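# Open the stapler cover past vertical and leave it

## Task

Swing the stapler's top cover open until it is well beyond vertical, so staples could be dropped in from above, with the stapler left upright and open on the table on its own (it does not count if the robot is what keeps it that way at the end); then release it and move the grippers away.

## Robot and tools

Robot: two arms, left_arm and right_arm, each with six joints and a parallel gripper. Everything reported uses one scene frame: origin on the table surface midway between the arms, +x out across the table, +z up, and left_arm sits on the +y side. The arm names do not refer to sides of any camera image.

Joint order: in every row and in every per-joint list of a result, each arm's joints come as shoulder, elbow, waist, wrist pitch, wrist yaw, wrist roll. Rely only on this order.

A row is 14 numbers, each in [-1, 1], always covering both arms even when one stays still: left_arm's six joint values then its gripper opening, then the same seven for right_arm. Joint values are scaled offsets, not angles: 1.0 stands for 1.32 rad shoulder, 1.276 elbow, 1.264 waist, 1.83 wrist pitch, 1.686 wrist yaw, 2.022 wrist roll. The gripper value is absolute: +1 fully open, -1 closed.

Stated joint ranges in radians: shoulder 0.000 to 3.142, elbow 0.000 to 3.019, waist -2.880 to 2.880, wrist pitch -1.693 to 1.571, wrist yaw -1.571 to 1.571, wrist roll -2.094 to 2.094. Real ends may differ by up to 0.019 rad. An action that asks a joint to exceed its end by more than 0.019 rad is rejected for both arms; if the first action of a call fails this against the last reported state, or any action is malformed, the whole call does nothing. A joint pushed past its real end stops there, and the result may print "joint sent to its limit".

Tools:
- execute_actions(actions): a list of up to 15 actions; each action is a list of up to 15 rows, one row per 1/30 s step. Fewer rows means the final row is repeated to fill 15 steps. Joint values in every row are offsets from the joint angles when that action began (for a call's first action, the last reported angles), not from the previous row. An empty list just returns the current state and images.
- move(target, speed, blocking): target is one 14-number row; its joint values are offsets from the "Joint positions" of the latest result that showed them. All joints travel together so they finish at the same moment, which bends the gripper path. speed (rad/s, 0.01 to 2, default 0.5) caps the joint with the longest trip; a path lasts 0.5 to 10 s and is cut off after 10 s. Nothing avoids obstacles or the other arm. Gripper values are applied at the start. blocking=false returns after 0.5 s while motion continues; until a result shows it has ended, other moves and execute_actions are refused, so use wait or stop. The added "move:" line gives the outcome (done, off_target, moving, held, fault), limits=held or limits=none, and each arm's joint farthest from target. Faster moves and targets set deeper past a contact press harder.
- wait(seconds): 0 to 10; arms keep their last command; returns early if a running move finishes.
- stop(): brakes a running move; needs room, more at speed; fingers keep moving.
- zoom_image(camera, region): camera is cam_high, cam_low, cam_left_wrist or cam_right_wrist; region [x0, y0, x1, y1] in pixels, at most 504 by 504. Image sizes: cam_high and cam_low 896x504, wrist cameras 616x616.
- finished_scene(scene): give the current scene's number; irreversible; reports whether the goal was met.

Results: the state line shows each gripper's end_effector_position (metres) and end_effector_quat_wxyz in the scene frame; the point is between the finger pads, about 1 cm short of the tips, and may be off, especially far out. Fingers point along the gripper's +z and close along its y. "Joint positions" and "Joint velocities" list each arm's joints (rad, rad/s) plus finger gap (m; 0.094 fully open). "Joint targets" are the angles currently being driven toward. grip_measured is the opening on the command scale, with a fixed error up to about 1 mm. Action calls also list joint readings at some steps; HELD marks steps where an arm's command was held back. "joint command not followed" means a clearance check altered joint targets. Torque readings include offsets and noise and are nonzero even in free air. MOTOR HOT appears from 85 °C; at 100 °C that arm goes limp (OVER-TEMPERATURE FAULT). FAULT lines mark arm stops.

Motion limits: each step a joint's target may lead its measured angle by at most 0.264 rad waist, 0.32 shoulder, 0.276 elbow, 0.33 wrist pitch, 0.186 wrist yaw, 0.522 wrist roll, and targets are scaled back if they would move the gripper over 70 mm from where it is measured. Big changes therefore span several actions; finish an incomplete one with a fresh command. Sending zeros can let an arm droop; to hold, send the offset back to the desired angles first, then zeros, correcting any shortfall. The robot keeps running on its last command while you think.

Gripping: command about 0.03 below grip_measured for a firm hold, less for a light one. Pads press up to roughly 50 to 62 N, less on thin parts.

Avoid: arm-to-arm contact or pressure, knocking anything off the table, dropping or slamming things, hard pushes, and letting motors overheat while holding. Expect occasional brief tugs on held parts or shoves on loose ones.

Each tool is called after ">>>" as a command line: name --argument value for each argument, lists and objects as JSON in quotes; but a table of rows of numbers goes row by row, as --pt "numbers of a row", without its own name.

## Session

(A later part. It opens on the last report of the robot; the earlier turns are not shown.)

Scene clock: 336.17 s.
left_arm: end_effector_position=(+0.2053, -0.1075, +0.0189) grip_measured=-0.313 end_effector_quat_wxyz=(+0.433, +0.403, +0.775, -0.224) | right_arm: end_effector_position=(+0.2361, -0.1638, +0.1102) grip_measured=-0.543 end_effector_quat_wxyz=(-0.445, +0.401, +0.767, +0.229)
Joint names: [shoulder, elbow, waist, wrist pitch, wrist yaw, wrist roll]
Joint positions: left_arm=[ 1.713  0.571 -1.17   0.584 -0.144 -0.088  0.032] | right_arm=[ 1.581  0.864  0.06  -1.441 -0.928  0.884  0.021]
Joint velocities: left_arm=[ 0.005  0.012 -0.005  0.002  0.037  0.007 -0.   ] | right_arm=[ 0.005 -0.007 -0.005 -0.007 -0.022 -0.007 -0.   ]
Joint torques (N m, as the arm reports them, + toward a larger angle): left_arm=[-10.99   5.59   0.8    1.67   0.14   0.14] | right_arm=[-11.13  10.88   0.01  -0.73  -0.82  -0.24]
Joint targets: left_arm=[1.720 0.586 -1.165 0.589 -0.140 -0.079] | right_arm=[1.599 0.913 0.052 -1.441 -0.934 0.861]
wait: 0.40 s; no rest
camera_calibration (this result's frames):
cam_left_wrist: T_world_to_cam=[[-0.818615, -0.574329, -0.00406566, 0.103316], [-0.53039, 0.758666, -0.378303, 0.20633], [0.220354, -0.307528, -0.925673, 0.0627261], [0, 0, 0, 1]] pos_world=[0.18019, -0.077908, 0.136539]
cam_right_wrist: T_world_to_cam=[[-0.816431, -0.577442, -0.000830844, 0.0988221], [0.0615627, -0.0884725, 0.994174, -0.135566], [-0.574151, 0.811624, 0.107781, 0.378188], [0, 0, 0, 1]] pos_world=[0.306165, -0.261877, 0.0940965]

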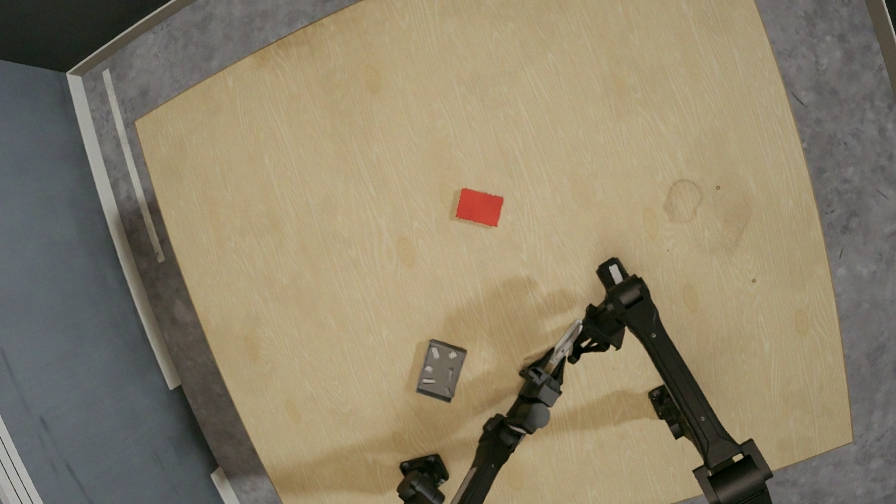

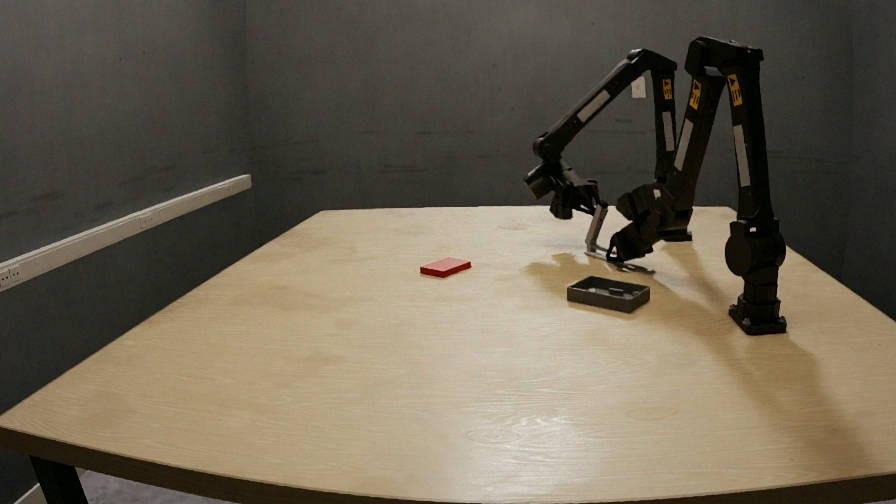

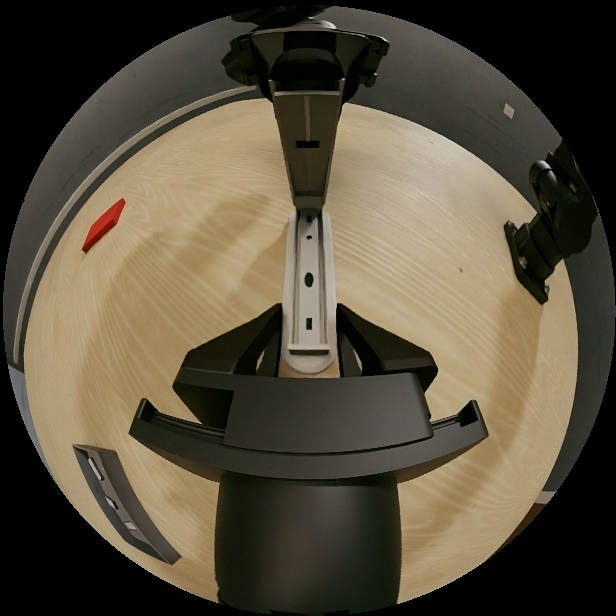

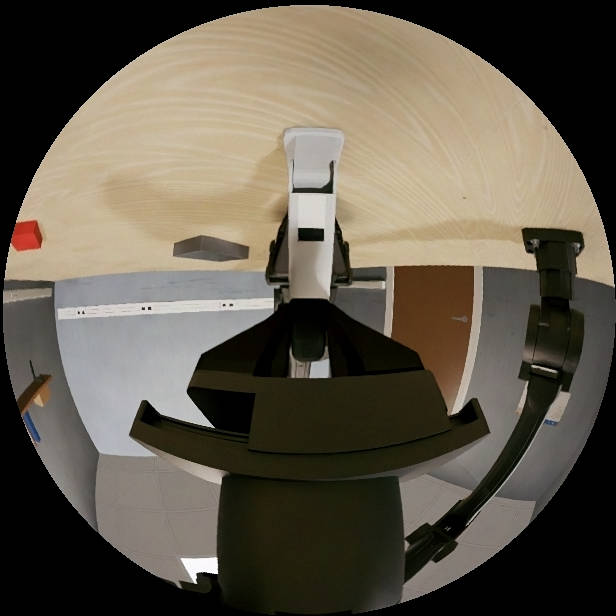

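>>> execute_actions --actions '[[[0.0053,0.012,0.004,0.003,0.003,0.004,-0.35,0.0181,0.0414,-0.0129,-0.0064,-0.0028,-0.0229,-0.557],[0.0053,0.012,0.004,0.003,0.003,0.004,-0.35,0.0209,0.0436,-0.0162,-0.0105,-0.0032,-0.0275,-0.557],[0.0053,0.012,0.004,0.003,0.003,0.004,-0.35,0.0238,0.0458,-0.0196,-0.0147,-0.0036,-0.0320,-0.557],[0.0053,0.012,0.004,0.003,0.003,0.004,-0.35,0.0266,0.0480,-0.0229,-0.0188,-0.0041,-0.0366,-0.557],[0.0053,0.012,0.004,0.003,0.003,0.004,-0.35,0.0295,0.0502,-0.0263,-0.0230,-0.0045,-0.0411,-0.557],[0.0053,0.012,0.004,0.003,0.003,0.004,-0.35,0.0323,0.0524,-0.0297,-0.0271,-0.0049,-0.0456,-0.557],[0.0053,0.012,0.004,0.003,0.003,0.004,-0.35,0.0352,0.0545,-0.0330,-0.0313,-0.0053,-0.0502,-0.557],[0.0053,0.012,0.004,0.003,0.003,0.004,-0.35,0.0380,0.0567,-0.0364,-0.0354,-0.0057,-0.0547,-0.557],[0.0053,0.012,0.004,0.003,0.003,0.004,-0.35,0.0409,0.0589,-0.0398,-0.0396,-0.0061,-0.0592,-0.557],[0.0053,0.012,0.004,0.003,0.003,0.004,-0.35,0.0437,0.0611,-0.0431,-0.0437,-0.0066,-0.0638,-0.557],[0.0053,0.012,0.004,0.003,0.003,0.004,-0.35,0.0466,0.0633,-0.0465,-0.0479,-0.0070,-0.0683,-0.557],[0.0053,0.012,0.004,0.003,0.003,0.004,-0.35,0.0494,0.0655,-0.0498,-0.0520,-0.0074,-0.0714,-0.557],[0.0053,0.012,0.004,0.003,0.003,0.004,-0.35,0.0523,0.0677,-0.0532,-0.0562,-0.0078,-0.0714,-0.557]]]'

>>> wait --seconds 0.4

Scene clock: 389.97 s.
left_arm: end_effector_position=(+0.2059, -0.1072, +0.0189) grip_measured=-0.313 end_effector_quat_wxyz=(+0.433, +0.402, +0.775, -0.224) | right_arm: end_effector_position=(+0.2450, -0.1755, +0.1142) grip_measured=-0.542 end_effector_quat_wxyz=(-0.465, +0.396, +0.755, +0.239)
Joint names: [shoulder, elbow, waist, wrist pitch, wrist yaw, wrist roll]
Joint positions: left_arm=[ 1.713  0.571 -1.168  0.584 -0.144 -0.088  0.032] | right_arm=[ 1.63   0.897  0.01  -1.534 -0.937  0.775  0.022]
Joint velocities: left_arm=[ 0.005  0.012  0.015 -0.002 -0.007 -0.051 -0.001] | right_arm=[ 0.054  0.037 -0.063 -0.115 -0.022 -0.168  0.001]
Joint torques (N m, as the arm reports them, + toward a larger angle): left_arm=[-11.03   5.68   0.95   1.72   0.24   0.16] | right_arm=[-11.89  10.82  -0.54  -0.8   -0.7   -0.12]
Joint targets: left_arm=[1.720 0.586 -1.164 0.589 -0.139 -0.080] | right_arm=[1.650 0.950 -0.008 -1.543 -0.942 0.740]
Step readings (joint positions):
0: left_arm=[1.713 0.571 -1.170 0.584 -0.144 -0.088] | right_arm=[1.581 0.864 0.060 -1.441 -0.928 0.884]
1: left_arm=[1.713 0.571 -1.170 0.584 -0.144 -0.088] | right_arm=[1.582 0.864 0.059 -1.442 -0.928 0.881]
2: left_arm=[1.713 0.571 -1.170 0.584 -0.144 -0.088] | right_arm=[1.583 0.865 0.057 -1.445 -0.928 0.876]
4: left_arm=[1.713 0.571 -1.169 0.584 -0.144 -0.088] | right_arm=[1.588 0.870 0.051 -1.456 -0.928 0.863]
8: left_arm=[1.713 0.571 -1.169 0.584 -0.144 -0.088] | right_arm=[1.603 0.881 0.035 -1.487 -0.931 0.830]
15: Joint positions above
camera_calibration (this result's frames):
cam_left_wrist: T_world_to_cam=[[-0.81777, -0.575529, -0.00426488, 0.103661], [-0.531434, 0.757919, -0.378334, 0.206533], [0.220974, -0.307123, -0.92566, 0.0626163], [0, 0, 0, 1]] pos_world=[0.180693, -0.0776447, 0.136542]
cam_right_wrist: T_world_to_cam=[[-0.817898, -0.575362, 0.000615617, 0.0999232], [0.091329, -0.128771, 0.98746, -0.154788], [-0.568068, 0.807698, 0.157869, 0.384444], [0, 0, 0, 1]] pos_world=[0.314254, -0.272955, 0.0920933]

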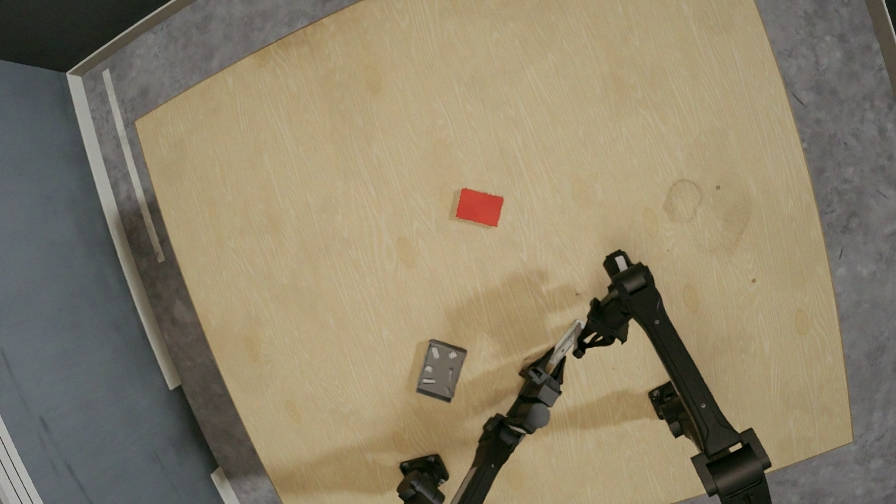

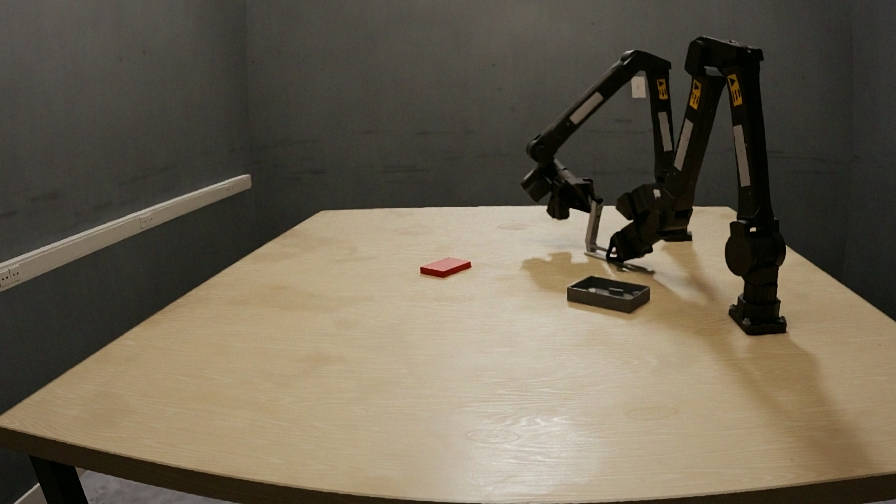

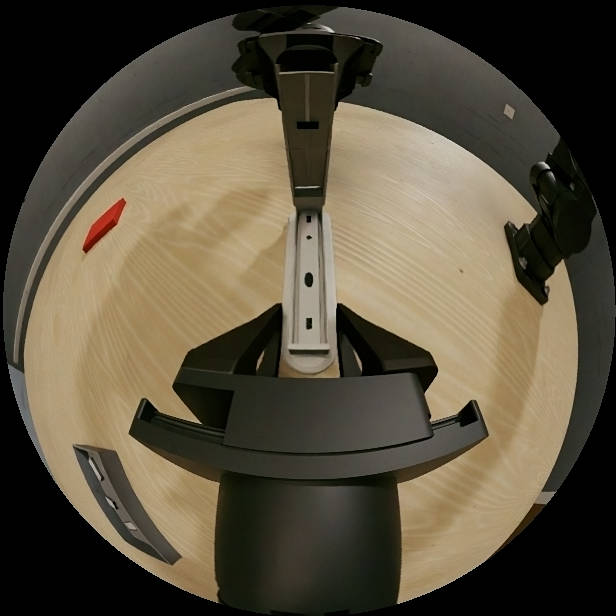

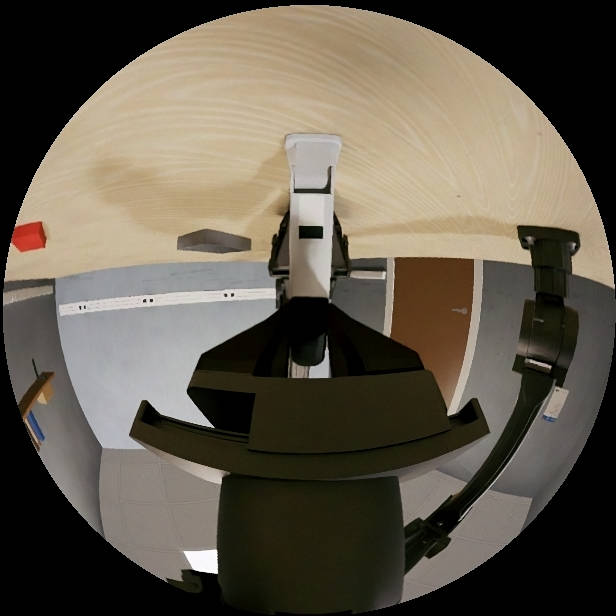

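Scene clock: 390.37 s.
left_arm: end_effector_position=(+0.2059, -0.1072, +0.0189) grip_measured=-0.313 end_effector_quat_wxyz=(+0.433, +0.402, +0.775, -0.224) | right_arm: end_effector_position=(+0.2454, -0.1763, +0.1145) grip_measured=-0.542 end_effector_quat_wxyz=(-0.464, +0.394, +0.756, +0.241)
Joint names: [shoulder, elbow, waist, wrist pitch, wrist yaw, wrist roll]
Joint positions: left_arm=[ 1.713  0.571 -1.168  0.584 -0.145 -0.088  0.032] | right_arm=[ 1.632  0.898  0.007 -1.539 -0.937  0.763  0.022]
Joint velocities: left_arm=[ 0.005 -0.002 -0.015  0.002 -0.007  0.037 -0.   ] | right_arm=[-0.005 -0.002 -0.005  0.012  0.007  0.007 -0.001]
Joint torques (N m, as the arm reports them, + toward a larger angle): left_arm=[-11.2    5.56   1.08   1.7    0.22   0.15] | right_arm=[-11.8   10.92  -0.55  -1.    -0.73  -0.22]
Joint targets: left_arm=[1.720 0.586 -1.164 0.589 -0.139 -0.080] | right_arm=[1.650 0.950 -0.008 -1.543 -0.941 0.740]
wait: 0.40 s; at rest by 0.33 s
camera_calibration (this result's frames):
cam_left_wrist: T_world_to_cam=[[-0.817583, -0.575793, -0.00446409, 0.103663], [-0.531611, 0.75778, -0.378365, 0.20656], [0.221243, -0.306971, -0.925646, 0.0625804], [0, 0, 0, 1]] pos_world=[0.180717, -0.0776279, 0.136545]
cam_right_wrist: T_world_to_cam=[[-0.816458, -0.577379, -0.00544132, 0.099737], [0.0880621, -0.133829, 0.987084, -0.155186], [-0.57065, 0.805434, 0.160111, 0.385253], [0, 0, 0, 1]] pos_world=[0.314941, -0.273478, 0.0920409]

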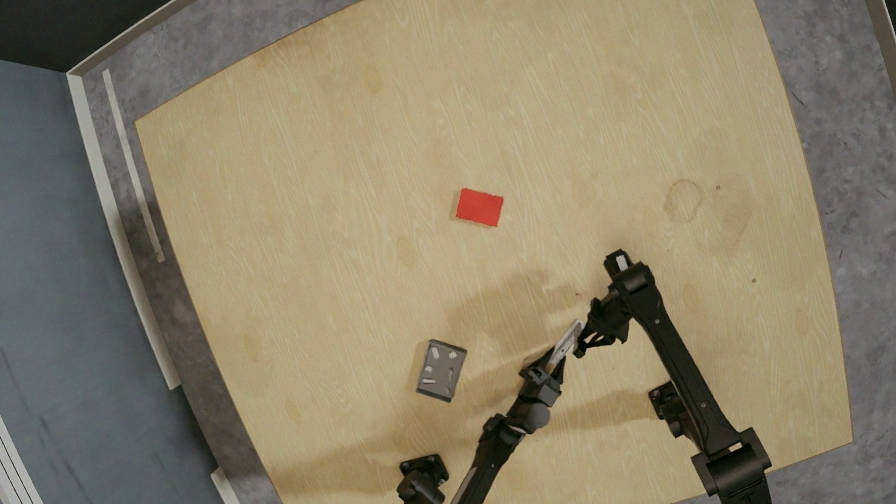

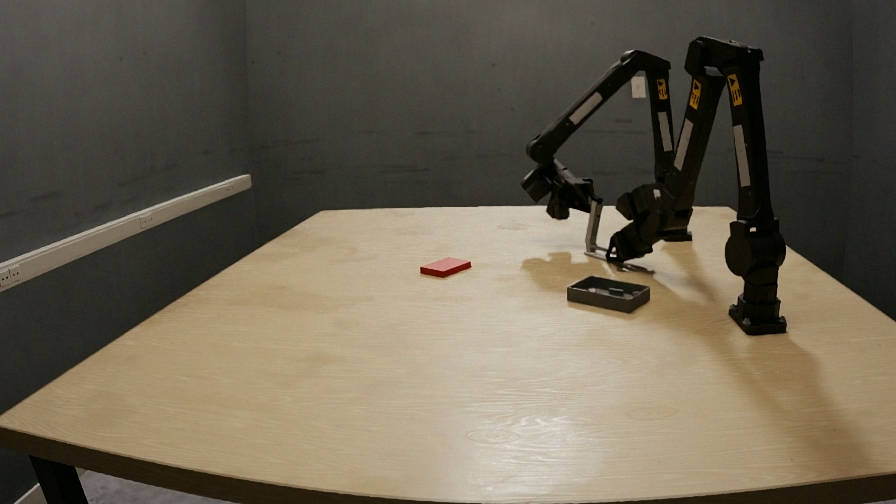

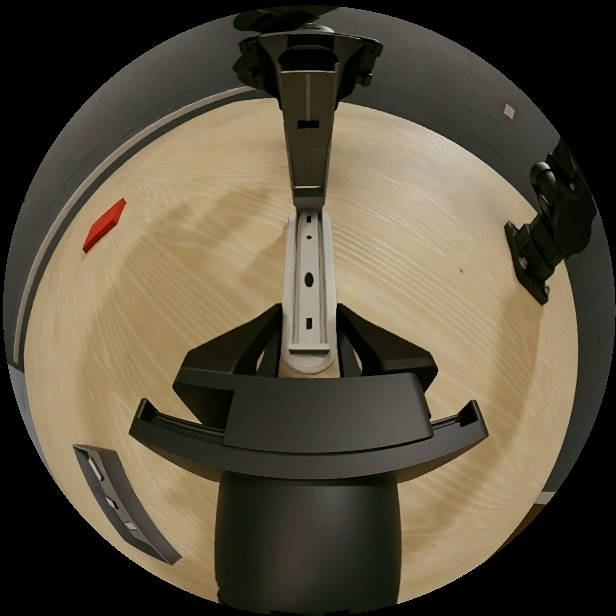

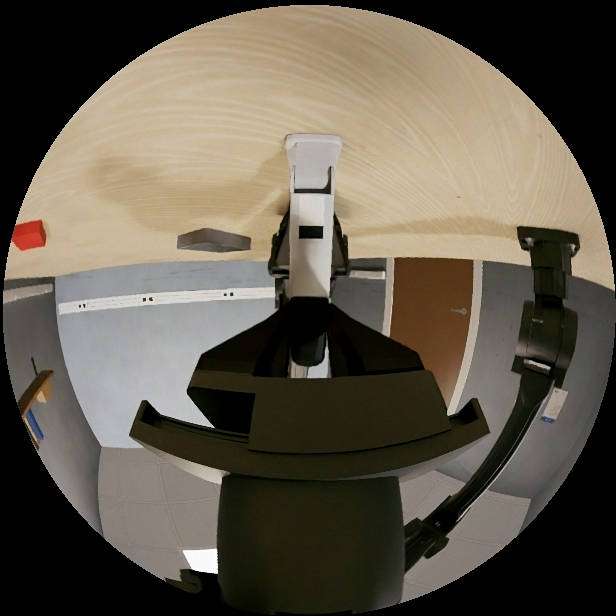

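>>> execute_actions --actions '[[[0.0053,0.012,0.0,0.003,0.003,0.004,-0.35,0.0175,0.0446,-0.0193,-0.0066,0.0067,-0.0206,-0.557],[0.0053,0.012,0.0,0.003,0.003,0.004,-0.35,0.0206,0.0484,-0.0258,-0.0110,0.0098,-0.0254,-0.557],[0.0053,0.012,0.0,0.003,0.003,0.004,-0.35,0.0237,0.0522,-0.0324,-0.0154,0.0129,-0.0301,-0.557],[0.0053,0.012,0.0,0.003,0.003,0.004,-0.35,0.0268,0.0561,-0.0390,-0.0197,0.0160,-0.0348,-0.557],[0.0053,0.012,0.0,0.003,0.003,0.004,-0.35,0.0299,0.0599,-0.0456,-0.0241,0.0191,-0.0396,-0.557],[0.0053,0.012,0.0,0.003,0.003,0.004,-0.35,0.0330,0.0637,-0.0521,-0.0285,0.0222,-0.0443,-0.557],[0.0053,0.012,0.0,0.003,0.003,0.004,-0.35,0.0361,0.0675,-0.0587,-0.0329,0.0253,-0.0490,-0.557],[0.0053,0.012,0.0,0.003,0.003,0.004,-0.35,0.0400,0.0705,-0.0636,-0.0352,0.0279,-0.0525,-0.557],[0.0053,0.012,0.0,0.003,0.003,0.004,-0.35,0.0440,0.0735,-0.0686,-0.0375,0.0304,-0.0561,-0.557],[0.0053,0.012,0.0,0.003,0.003,0.004,-0.35,0.0479,0.0765,-0.0735,-0.0398,0.0330,-0.0596,-0.557],[0.0053,0.012,0.0,0.003,0.003,0.004,-0.35,0.0518,0.0796,-0.0785,-0.0422,0.0356,-0.0631,-0.557],[0.0053,0.012,0.0,0.003,0.003,0.004,-0.35,0.0557,0.0826,-0.0834,-0.0445,0.0382,-0.0667,-0.557],[0.0053,0.012,0.0,0.003,0.003,0.004,-0.35,0.0597,0.0856,-0.0884,-0.0468,0.0407,-0.0697,-0.557],[0.0053,0.012,0.0,0.003,0.003,0.004,-0.35,0.0636,0.0886,-0.0933,-0.0491,0.0433,-0.0697,-0.557]]]'

>>> wait --seconds 0.4

Scene clock: 409.27 s.
left_arm: end_effector_position=(+0.2059, -0.1072, +0.0189) grip_measured=-0.313 end_effector_quat_wxyz=(+0.433, +0.402, +0.775, -0.224) | right_arm: end_effector_position=(+0.2688, -0.2097, +0.1122) grip_measured=-0.542 end_effector_quat_wxyz=(-0.460, +0.397, +0.757, +0.240)
Joint names: [shoulder, elbow, waist, wrist pitch, wrist yaw, wrist roll]
Joint positions: left_arm=[ 1.713  0.571 -1.168  0.584 -0.145 -0.088  0.032] | right_arm=[ 1.689  0.96  -0.093 -1.619 -0.866  0.662  0.022]
Joint velocities: left_arm=[ 0.005 -0.007 -0.015 -0.037 -0.051  0.037 -0.   ] | right_arm=[ 0.093  0.061 -0.151 -0.081  0.095 -0.168 -0.001]
Joint torques (N m, as the arm reports them, + toward a larger angle): left_arm=[-11.2    5.61   0.46   1.69   0.19   0.16] | right_arm=[-12.5   10.33   0.12  -1.23  -0.49  -0.19]
Joint targets: left_arm=[1.720 0.586 -1.168 0.589 -0.140 -0.080] | right_arm=[1.716 1.012 -0.111 -1.629 -0.864 0.622]
Step readings (joint positions):
0: left_arm=[1.713 0.571 -1.168 0.584 -0.145 -0.088] | right_arm=[1.632 0.898 0.007 -1.539 -0.937 0.763]
1: left_arm=[1.713 0.571 -1.168 0.584 -0.145 -0.088] | right_arm=[1.632 0.899 0.007 -1.540 -0.935 0.760]
2: left_arm=[1.713 0.571 -1.168 0.584 -0.145 -0.088] | right_arm=[1.633 0.901 0.005 -1.544 -0.931 0.756]
4: left_arm=[1.713 0.571 -1.168 0.584 -0.145 -0.088] | right_arm=[1.638 0.909 -0.003 -1.557 -0.921 0.744]
8: left_arm=[1.713 0.571 -1.168 0.584 -0.145 -0.088] | right_arm=[1.654 0.931 -0.040 -1.587 -0.897 0.713]
15: Joint positions above
camera_calibration (this result's frames):
cam_left_wrist: T_world_to_cam=[[-0.817583, -0.575793, -0.00446409, 0.103663], [-0.531611, 0.75778, -0.378365, 0.20656], [0.221243, -0.306971, -0.925646, 0.0625804], [0, 0, 0, 1]] pos_world=[0.180717, -0.0776279, 0.136545]
cam_right_wrist: T_world_to_cam=[[-0.819616, -0.572892, -0.00482225, 0.101269], [0.0818024, -0.125354, 0.988734, -0.156242], [-0.567042, 0.809988, 0.149606, 0.427069], [0, 0, 0, 1]] pos_world=[0.337949, -0.307491, 0.0910775]

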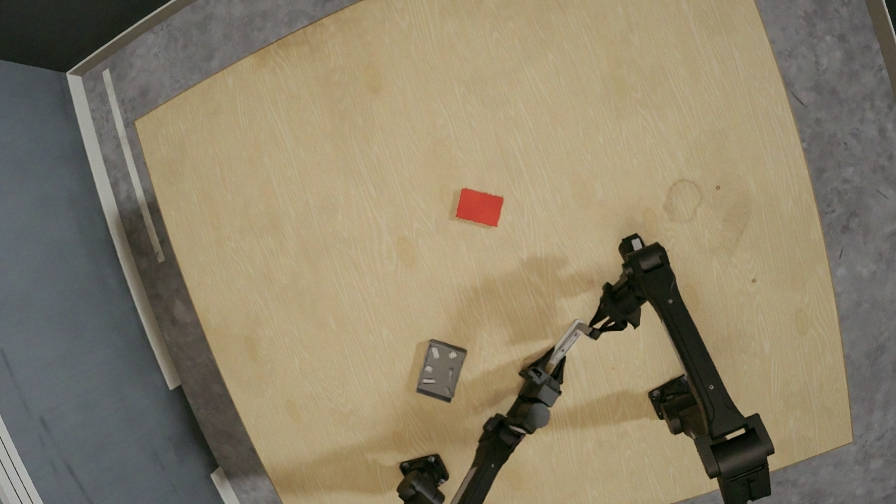

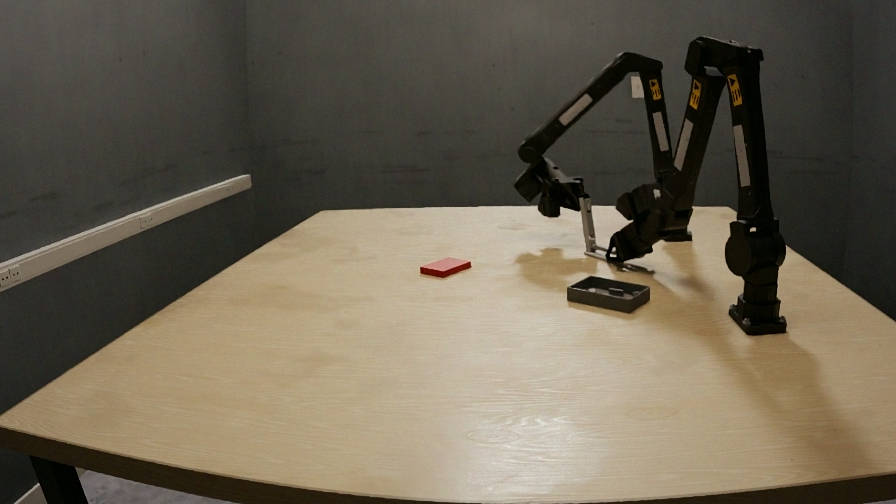

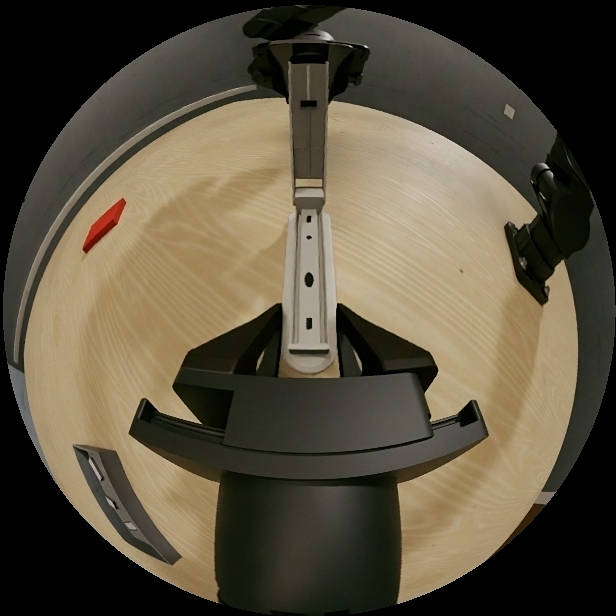

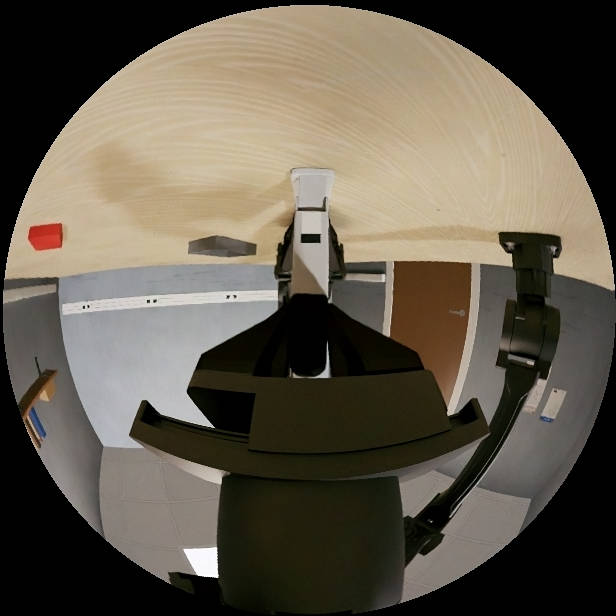

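Scene clock: 409.67 s.
left_arm: end_effector_position=(+0.2059, -0.1072, +0.0189) grip_measured=-0.313 end_effector_quat_wxyz=(+0.433, +0.402, +0.775, -0.224) | right_arm: end_effector_position=(+0.2703, -0.2123, +0.1112) grip_measured=-0.542 end_effector_quat_wxyz=(-0.461, +0.396, +0.757, +0.242)
Joint names: [shoulder, elbow, waist, wrist pitch, wrist yaw, wrist roll]
Joint positions: left_arm=[ 1.713  0.571 -1.168  0.584 -0.145 -0.088  0.032] | right_arm=[ 1.697  0.964 -0.101 -1.625 -0.864  0.646  0.022]
Joint velocities: left_arm=[-0.005  0.002 -0.005  0.017 -0.007 -0.022 -0.   ] | right_arm=[-0.015 -0.007 -0.015  0.002 -0.081  0.007  0.   ]
Joint torques (N m, as the arm reports them, + toward a larger angle): left_arm=[-11.23   5.59   0.7    1.75   0.2    0.16] | right_arm=[-12.56  10.42  -0.02  -1.14  -0.44  -0.21]
Joint targets: left_arm=[1.720 0.586 -1.168 0.589 -0.140 -0.080] | right_arm=[1.716 1.011 -0.111 -1.629 -0.864 0.622]
wait: 0.40 s; at rest by 0.37 s
camera_calibration (this result's frames):
cam_left_wrist: T_world_to_cam=[[-0.817583, -0.575793, -0.00446409, 0.103663], [-0.531611, 0.75778, -0.378365, 0.20656], [0.221243, -0.306971, -0.925646, 0.0625804], [0, 0, 0, 1]] pos_world=[0.180717, -0.0776279, 0.136545]
cam_right_wrist: T_world_to_cam=[[-0.819527, -0.572972, -0.00887456, 0.101411], [0.0809863, -0.131139, 0.988051, -0.156632], [-0.567289, 0.809015, 0.153875, 0.429496], [0, 0, 0, 1]] pos_world=[0.339442, -0.309904, 0.089572]

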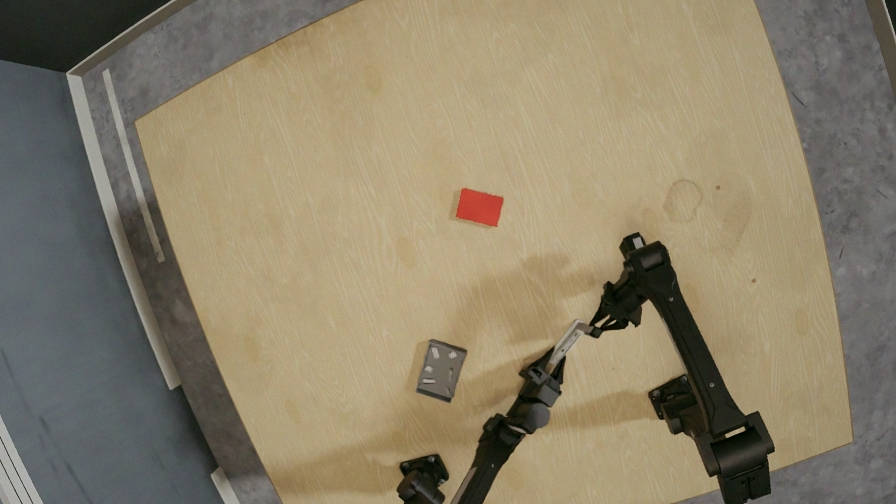

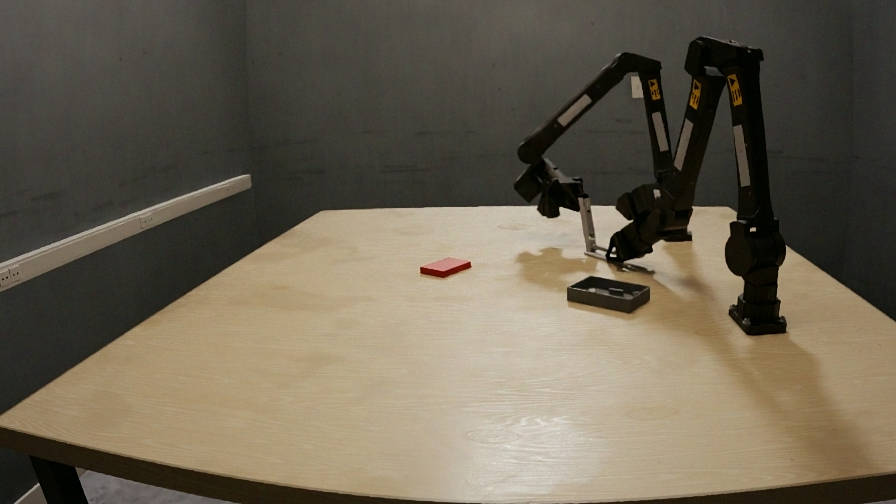

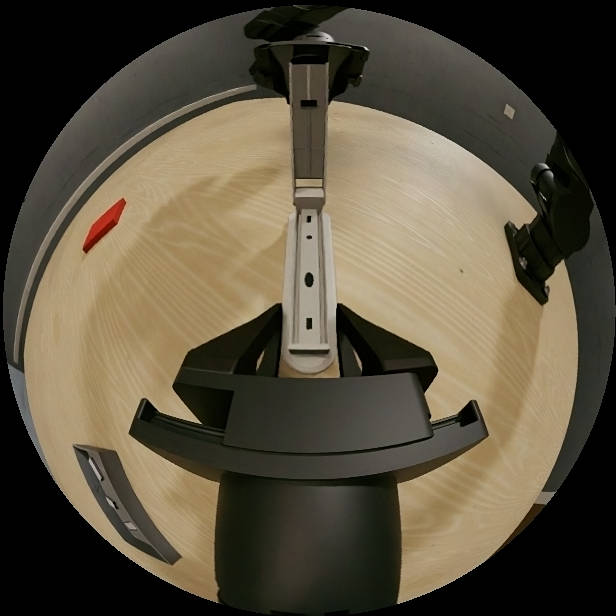

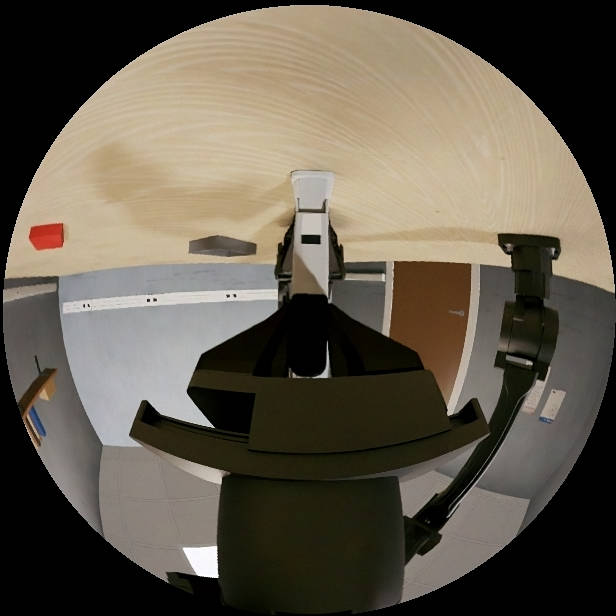

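>>> zoom_image --camera "cam_low" --region '[510, 160, 670, 280]'

Region (510, 160, 670, 280) of cam_low's 896x504 image, scaled by 3.150, with more detail than that image has; it fills the top 378 rows of this view, and the rest is white.

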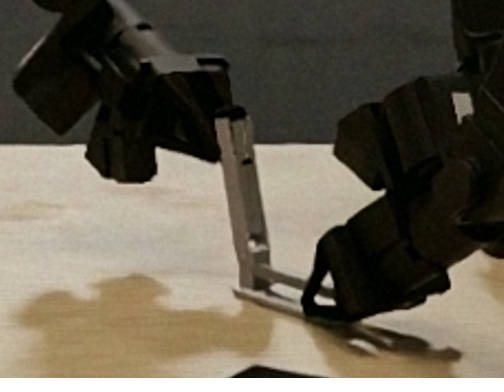

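>>> execute_actions --actions '[[[0.0053,0.012,0.0,0.003,0.003,0.004,-0.35,0.0168,0.0379,-0.0102,-0.0025,0.0018,-0.0154,-0.557],[0.0053,0.012,0.0,0.003,0.003,0.004,-0.35,0.0192,0.0390,-0.0125,-0.0028,0.0030,-0.0169,-0.557],[0.0053,0.012,0.0,0.003,0.003,0.004,-0.35,0.0216,0.0402,-0.0148,-0.0031,0.0042,-0.0183,-0.557],[0.0053,0.012,0.0,0.003,0.003,0.004,-0.35,0.0240,0.0413,-0.0171,-0.0034,0.0054,-0.0198,-0.557],[0.0053,0.012,0.0,0.003,0.003,0.004,-0.35,0.0264,0.0424,-0.0194,-0.0037,0.0066,-0.0213,-0.557],[0.0053,0.012,0.0,0.003,0.003,0.004,-0.35,0.0288,0.0435,-0.0218,-0.0040,0.0078,-0.0228,-0.557],[0.0053,0.012,0.0,0.003,0.003,0.004,-0.35,0.0311,0.0446,-0.0241,-0.0043,0.0090,-0.0243,-0.557],[0.0053,0.012,0.0,0.003,0.003,0.004,-0.35,0.0335,0.0457,-0.0264,-0.0046,0.0102,-0.0257,-0.557],[0.0053,0.012,0.0,0.003,0.003,0.004,-0.35,0.0359,0.0469,-0.0287,-0.0049,0.0114,-0.0272,-0.557],[0.0053,0.012,0.0,0.003,0.003,0.004,-0.35,0.0383,0.0480,-0.0310,-0.0052,0.0126,-0.0287,-0.557],[0.0053,0.012,0.0,0.003,0.003,0.004,-0.35,0.0407,0.0491,-0.0333,-0.0055,0.0138,-0.0297,-0.557],[0.0053,0.012,0.0,0.003,0.003,0.004,-0.35,0.0431,0.0502,-0.0356,-0.0058,0.0150,-0.0297,-0.557]]]'

>>> wait --seconds 0.4

Scene clock: 427.30 s.
left_arm: end_effector_position=(+0.2059, -0.1072, +0.0189) grip_measured=-0.313 end_effector_quat_wxyz=(+0.433, +0.402, +0.775, -0.224) | right_arm: end_effector_position=(+0.2781, -0.2237, +0.1047) grip_measured=-0.542 end_effector_quat_wxyz=(-0.461, +0.396, +0.756, +0.243)
Joint names: [shoulder, elbow, waist, wrist pitch, wrist yaw, wrist roll]
Joint positions: left_arm=[ 1.713  0.571 -1.168  0.584 -0.145 -0.088  0.032] | right_arm=[ 1.729  0.982 -0.133 -1.635 -0.842  0.614  0.022]
Joint velocities: left_arm=[ 0.005  0.007  0.005 -0.002  0.007  0.007 -0.   ] | right_arm=[ 0.015  0.012 -0.054 -0.007  0.007 -0.095 -0.001]
Joint torques (N m, as the arm reports them, + toward a larger angle): left_arm=[-10.97   5.62   0.42   1.72   0.17   0.15] | right_arm=[-12.56  10.2   -0.32  -1.11  -0.3   -0.2 ]
Joint targets: left_arm=[1.720 0.586 -1.168 0.589 -0.140 -0.080] | right_arm=[1.754 1.028 -0.146 -1.636 -0.839 0.586]
Step readings (joint positions):
0: left_arm=[1.713 0.571 -1.168 0.584 -0.145 -0.088] | right_arm=[1.697 0.964 -0.101 -1.625 -0.864 0.646]
1: left_arm=[1.713 0.571 -1.168 0.584 -0.145 -0.088] | right_arm=[1.697 0.964 -0.101 -1.625 -0.864 0.645]
2: left_arm=[1.713 0.571 -1.168 0.584 -0.145 -0.088] | right_arm=[1.697 0.964 -0.101 -1.626 -0.863 0.643]
4: left_arm=[1.713 0.571 -1.168 0.584 -0.145 -0.088] | right_arm=[1.698 0.965 -0.102 -1.627 -0.861 0.640]
8: left_arm=[1.713 0.571 -1.168 0.584 -0.145 -0.088] | right_arm=[1.708 0.972 -0.111 -1.632 -0.853 0.631]
15: Joint positions above
camera_calibration (this result's frames):
cam_left_wrist: T_world_to_cam=[[-0.817583, -0.575793, -0.00446409, 0.103663], [-0.531611, 0.75778, -0.378365, 0.20656], [0.221243, -0.306971, -0.925646, 0.0625804], [0, 0, 0, 1]] pos_world=[0.180717, -0.0776279, 0.136545]
cam_right_wrist: T_world_to_cam=[[-0.820538, -0.571522, -0.00894678, 0.101816], [0.0806401, -0.131243, 0.988065, -0.152237], [-0.565875, 0.810024, 0.153778, 0.444025], [0, 0, 0, 1]] pos_world=[0.347083, -0.32146, 0.0830501]

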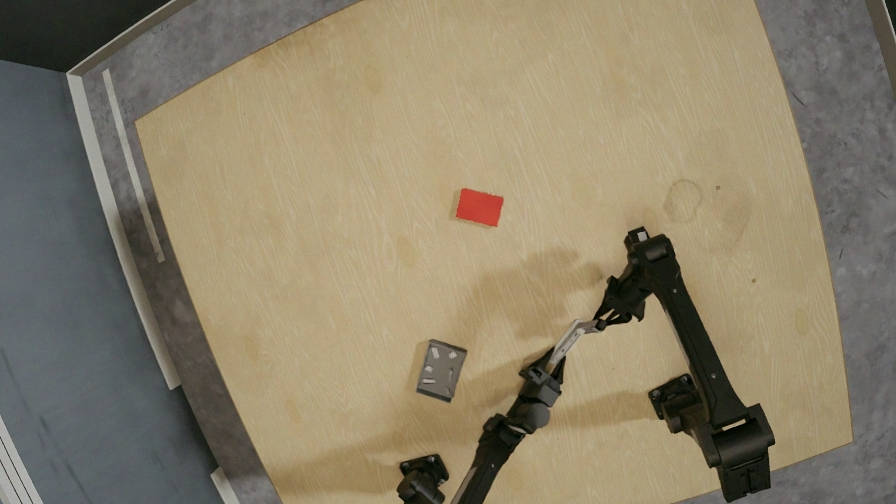

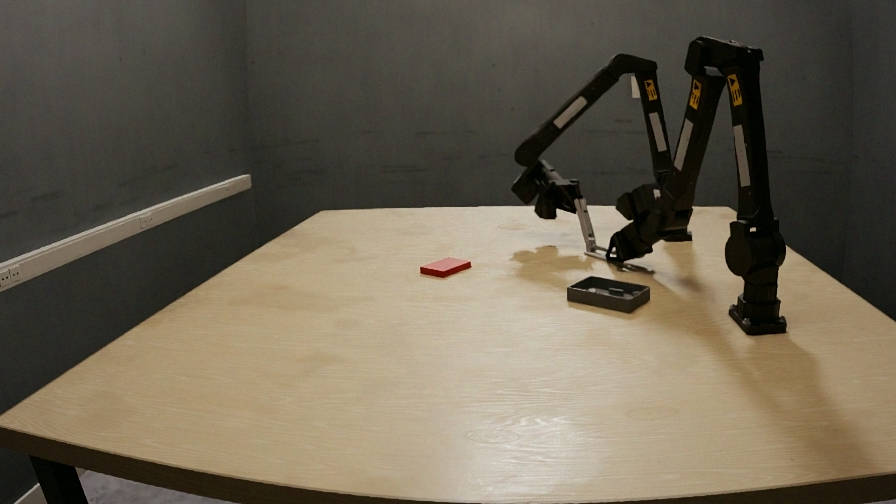

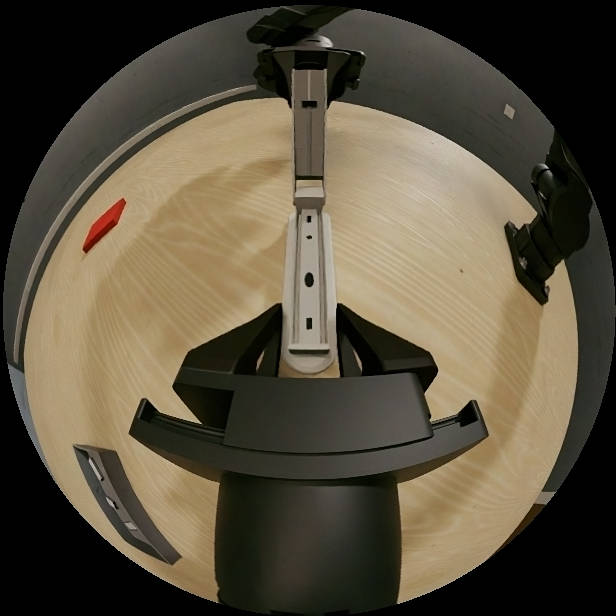

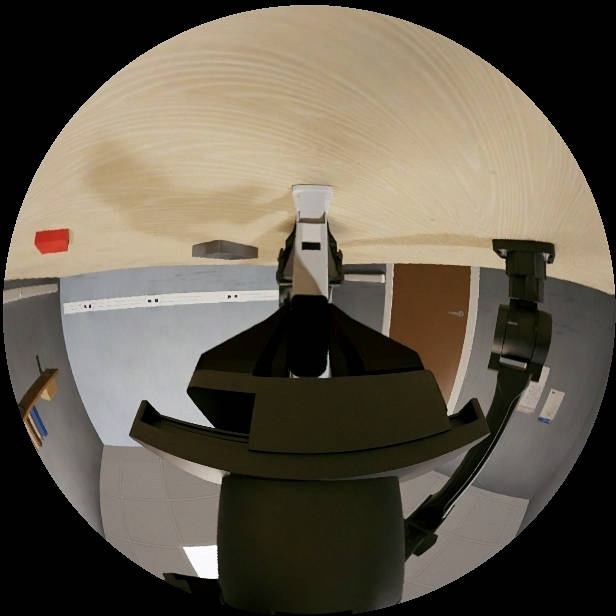

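Scene clock: 427.70 s.
left_arm: end_effector_position=(+0.2060, -0.1072, +0.0189) grip_measured=-0.313 end_effector_quat_wxyz=(+0.433, +0.402, +0.775, -0.224) | right_arm: end_effector_position=(+0.2783, -0.2241, +0.1046) grip_measured=-0.542 end_effector_quat_wxyz=(-0.460, +0.395, +0.757, +0.243)
Joint names: [shoulder, elbow, waist, wrist pitch, wrist yaw, wrist roll]
Joint positions: left_arm=[ 1.713  0.571 -1.168  0.584 -0.145 -0.088  0.032] | right_arm=[ 1.73   0.983 -0.134 -1.636 -0.842  0.61   0.022]
Joint velocities: left_arm=[-0.015 -0.002 -0.015 -0.002  0.022 -0.051 -0.001] | right_arm=[-0.005 -0.002  0.005  0.012  0.051 -0.066  0.001]
Joint torques (N m, as the arm reports them, + toward a larger angle): left_arm=[-11.16   5.59   0.41   1.67   0.2    0.13] | right_arm=[-12.82  10.04  -0.31  -1.02  -0.31  -0.23]
Joint targets: left_arm=[1.720 0.586 -1.168 0.589 -0.140 -0.080] | right_arm=[1.754 1.028 -0.146 -1.636 -0.839 0.586]
wait: 0.40 s; at rest by 0.23 s
camera_calibration (this result's frames):
cam_left_wrist: T_world_to_cam=[[-0.817396, -0.576058, -0.00466329, 0.103666], [-0.531787, 0.757641, -0.378396, 0.206586], [0.221511, -0.306819, -0.925632, 0.0625445], [0, 0, 0, 1]] pos_world=[0.180742, -0.0776111, 0.136548]
cam_right_wrist: T_world_to_cam=[[-0.820018, -0.572227, -0.011237, 0.101663], [0.0791194, -0.132782, 0.987982, -0.152132], [-0.566842, 0.809275, 0.154158, 0.444487], [0, 0, 0, 1]] pos_world=[0.347356, -0.321738, 0.0829246]

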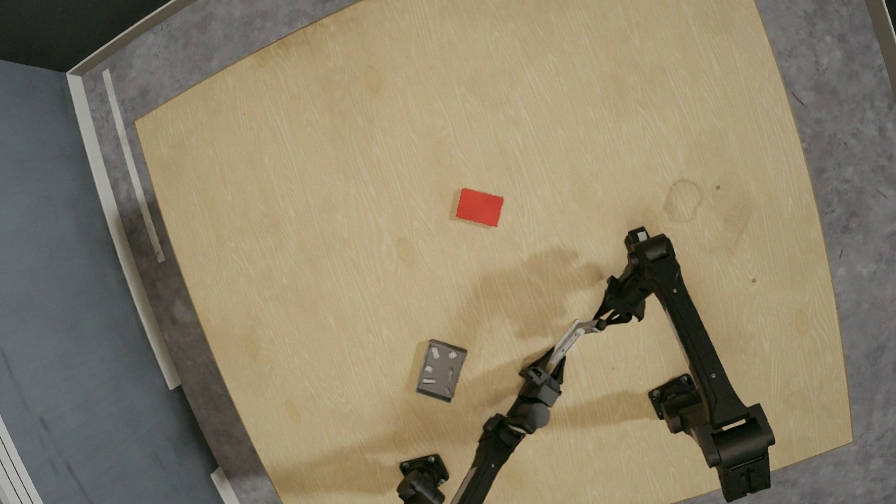

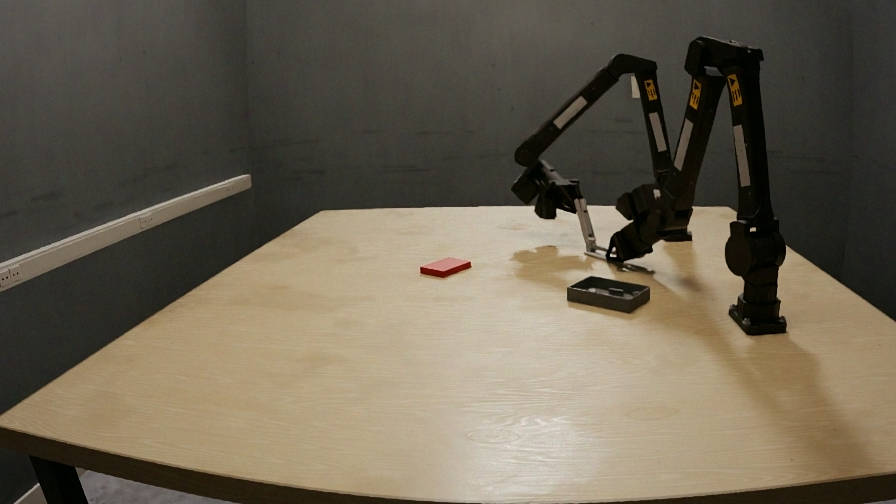

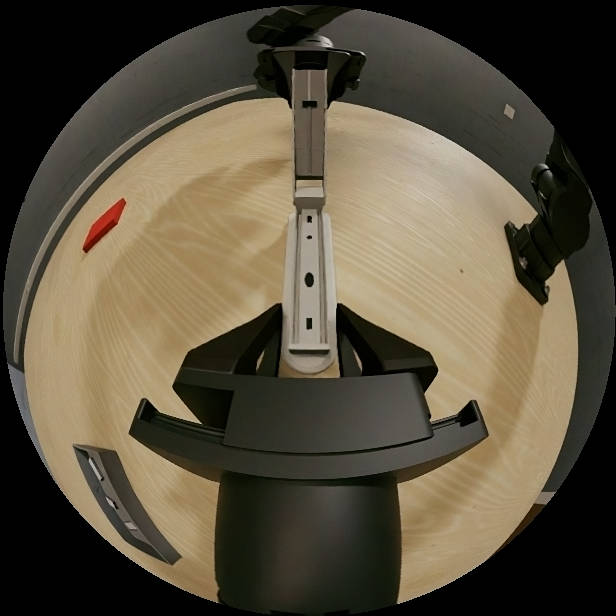

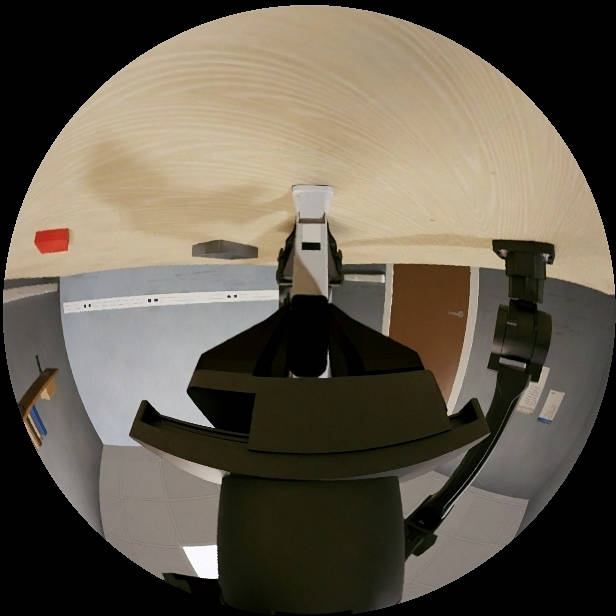

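>>> zoom_image --camera "cam_low" --region '[510, 160, 670, 280]'

Region (510, 160, 670, 280) of cam_low's 896x504 image, scaled by 3.150, with more detail than that image has; it fills the top 378 rows of this view, and the rest is white.

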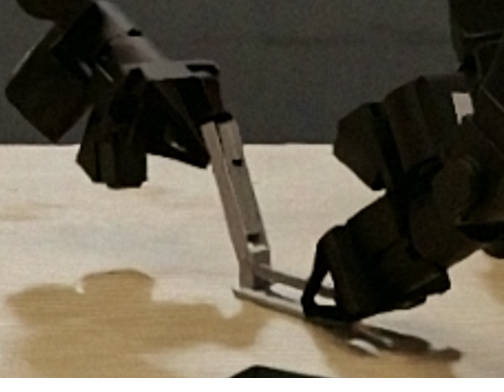

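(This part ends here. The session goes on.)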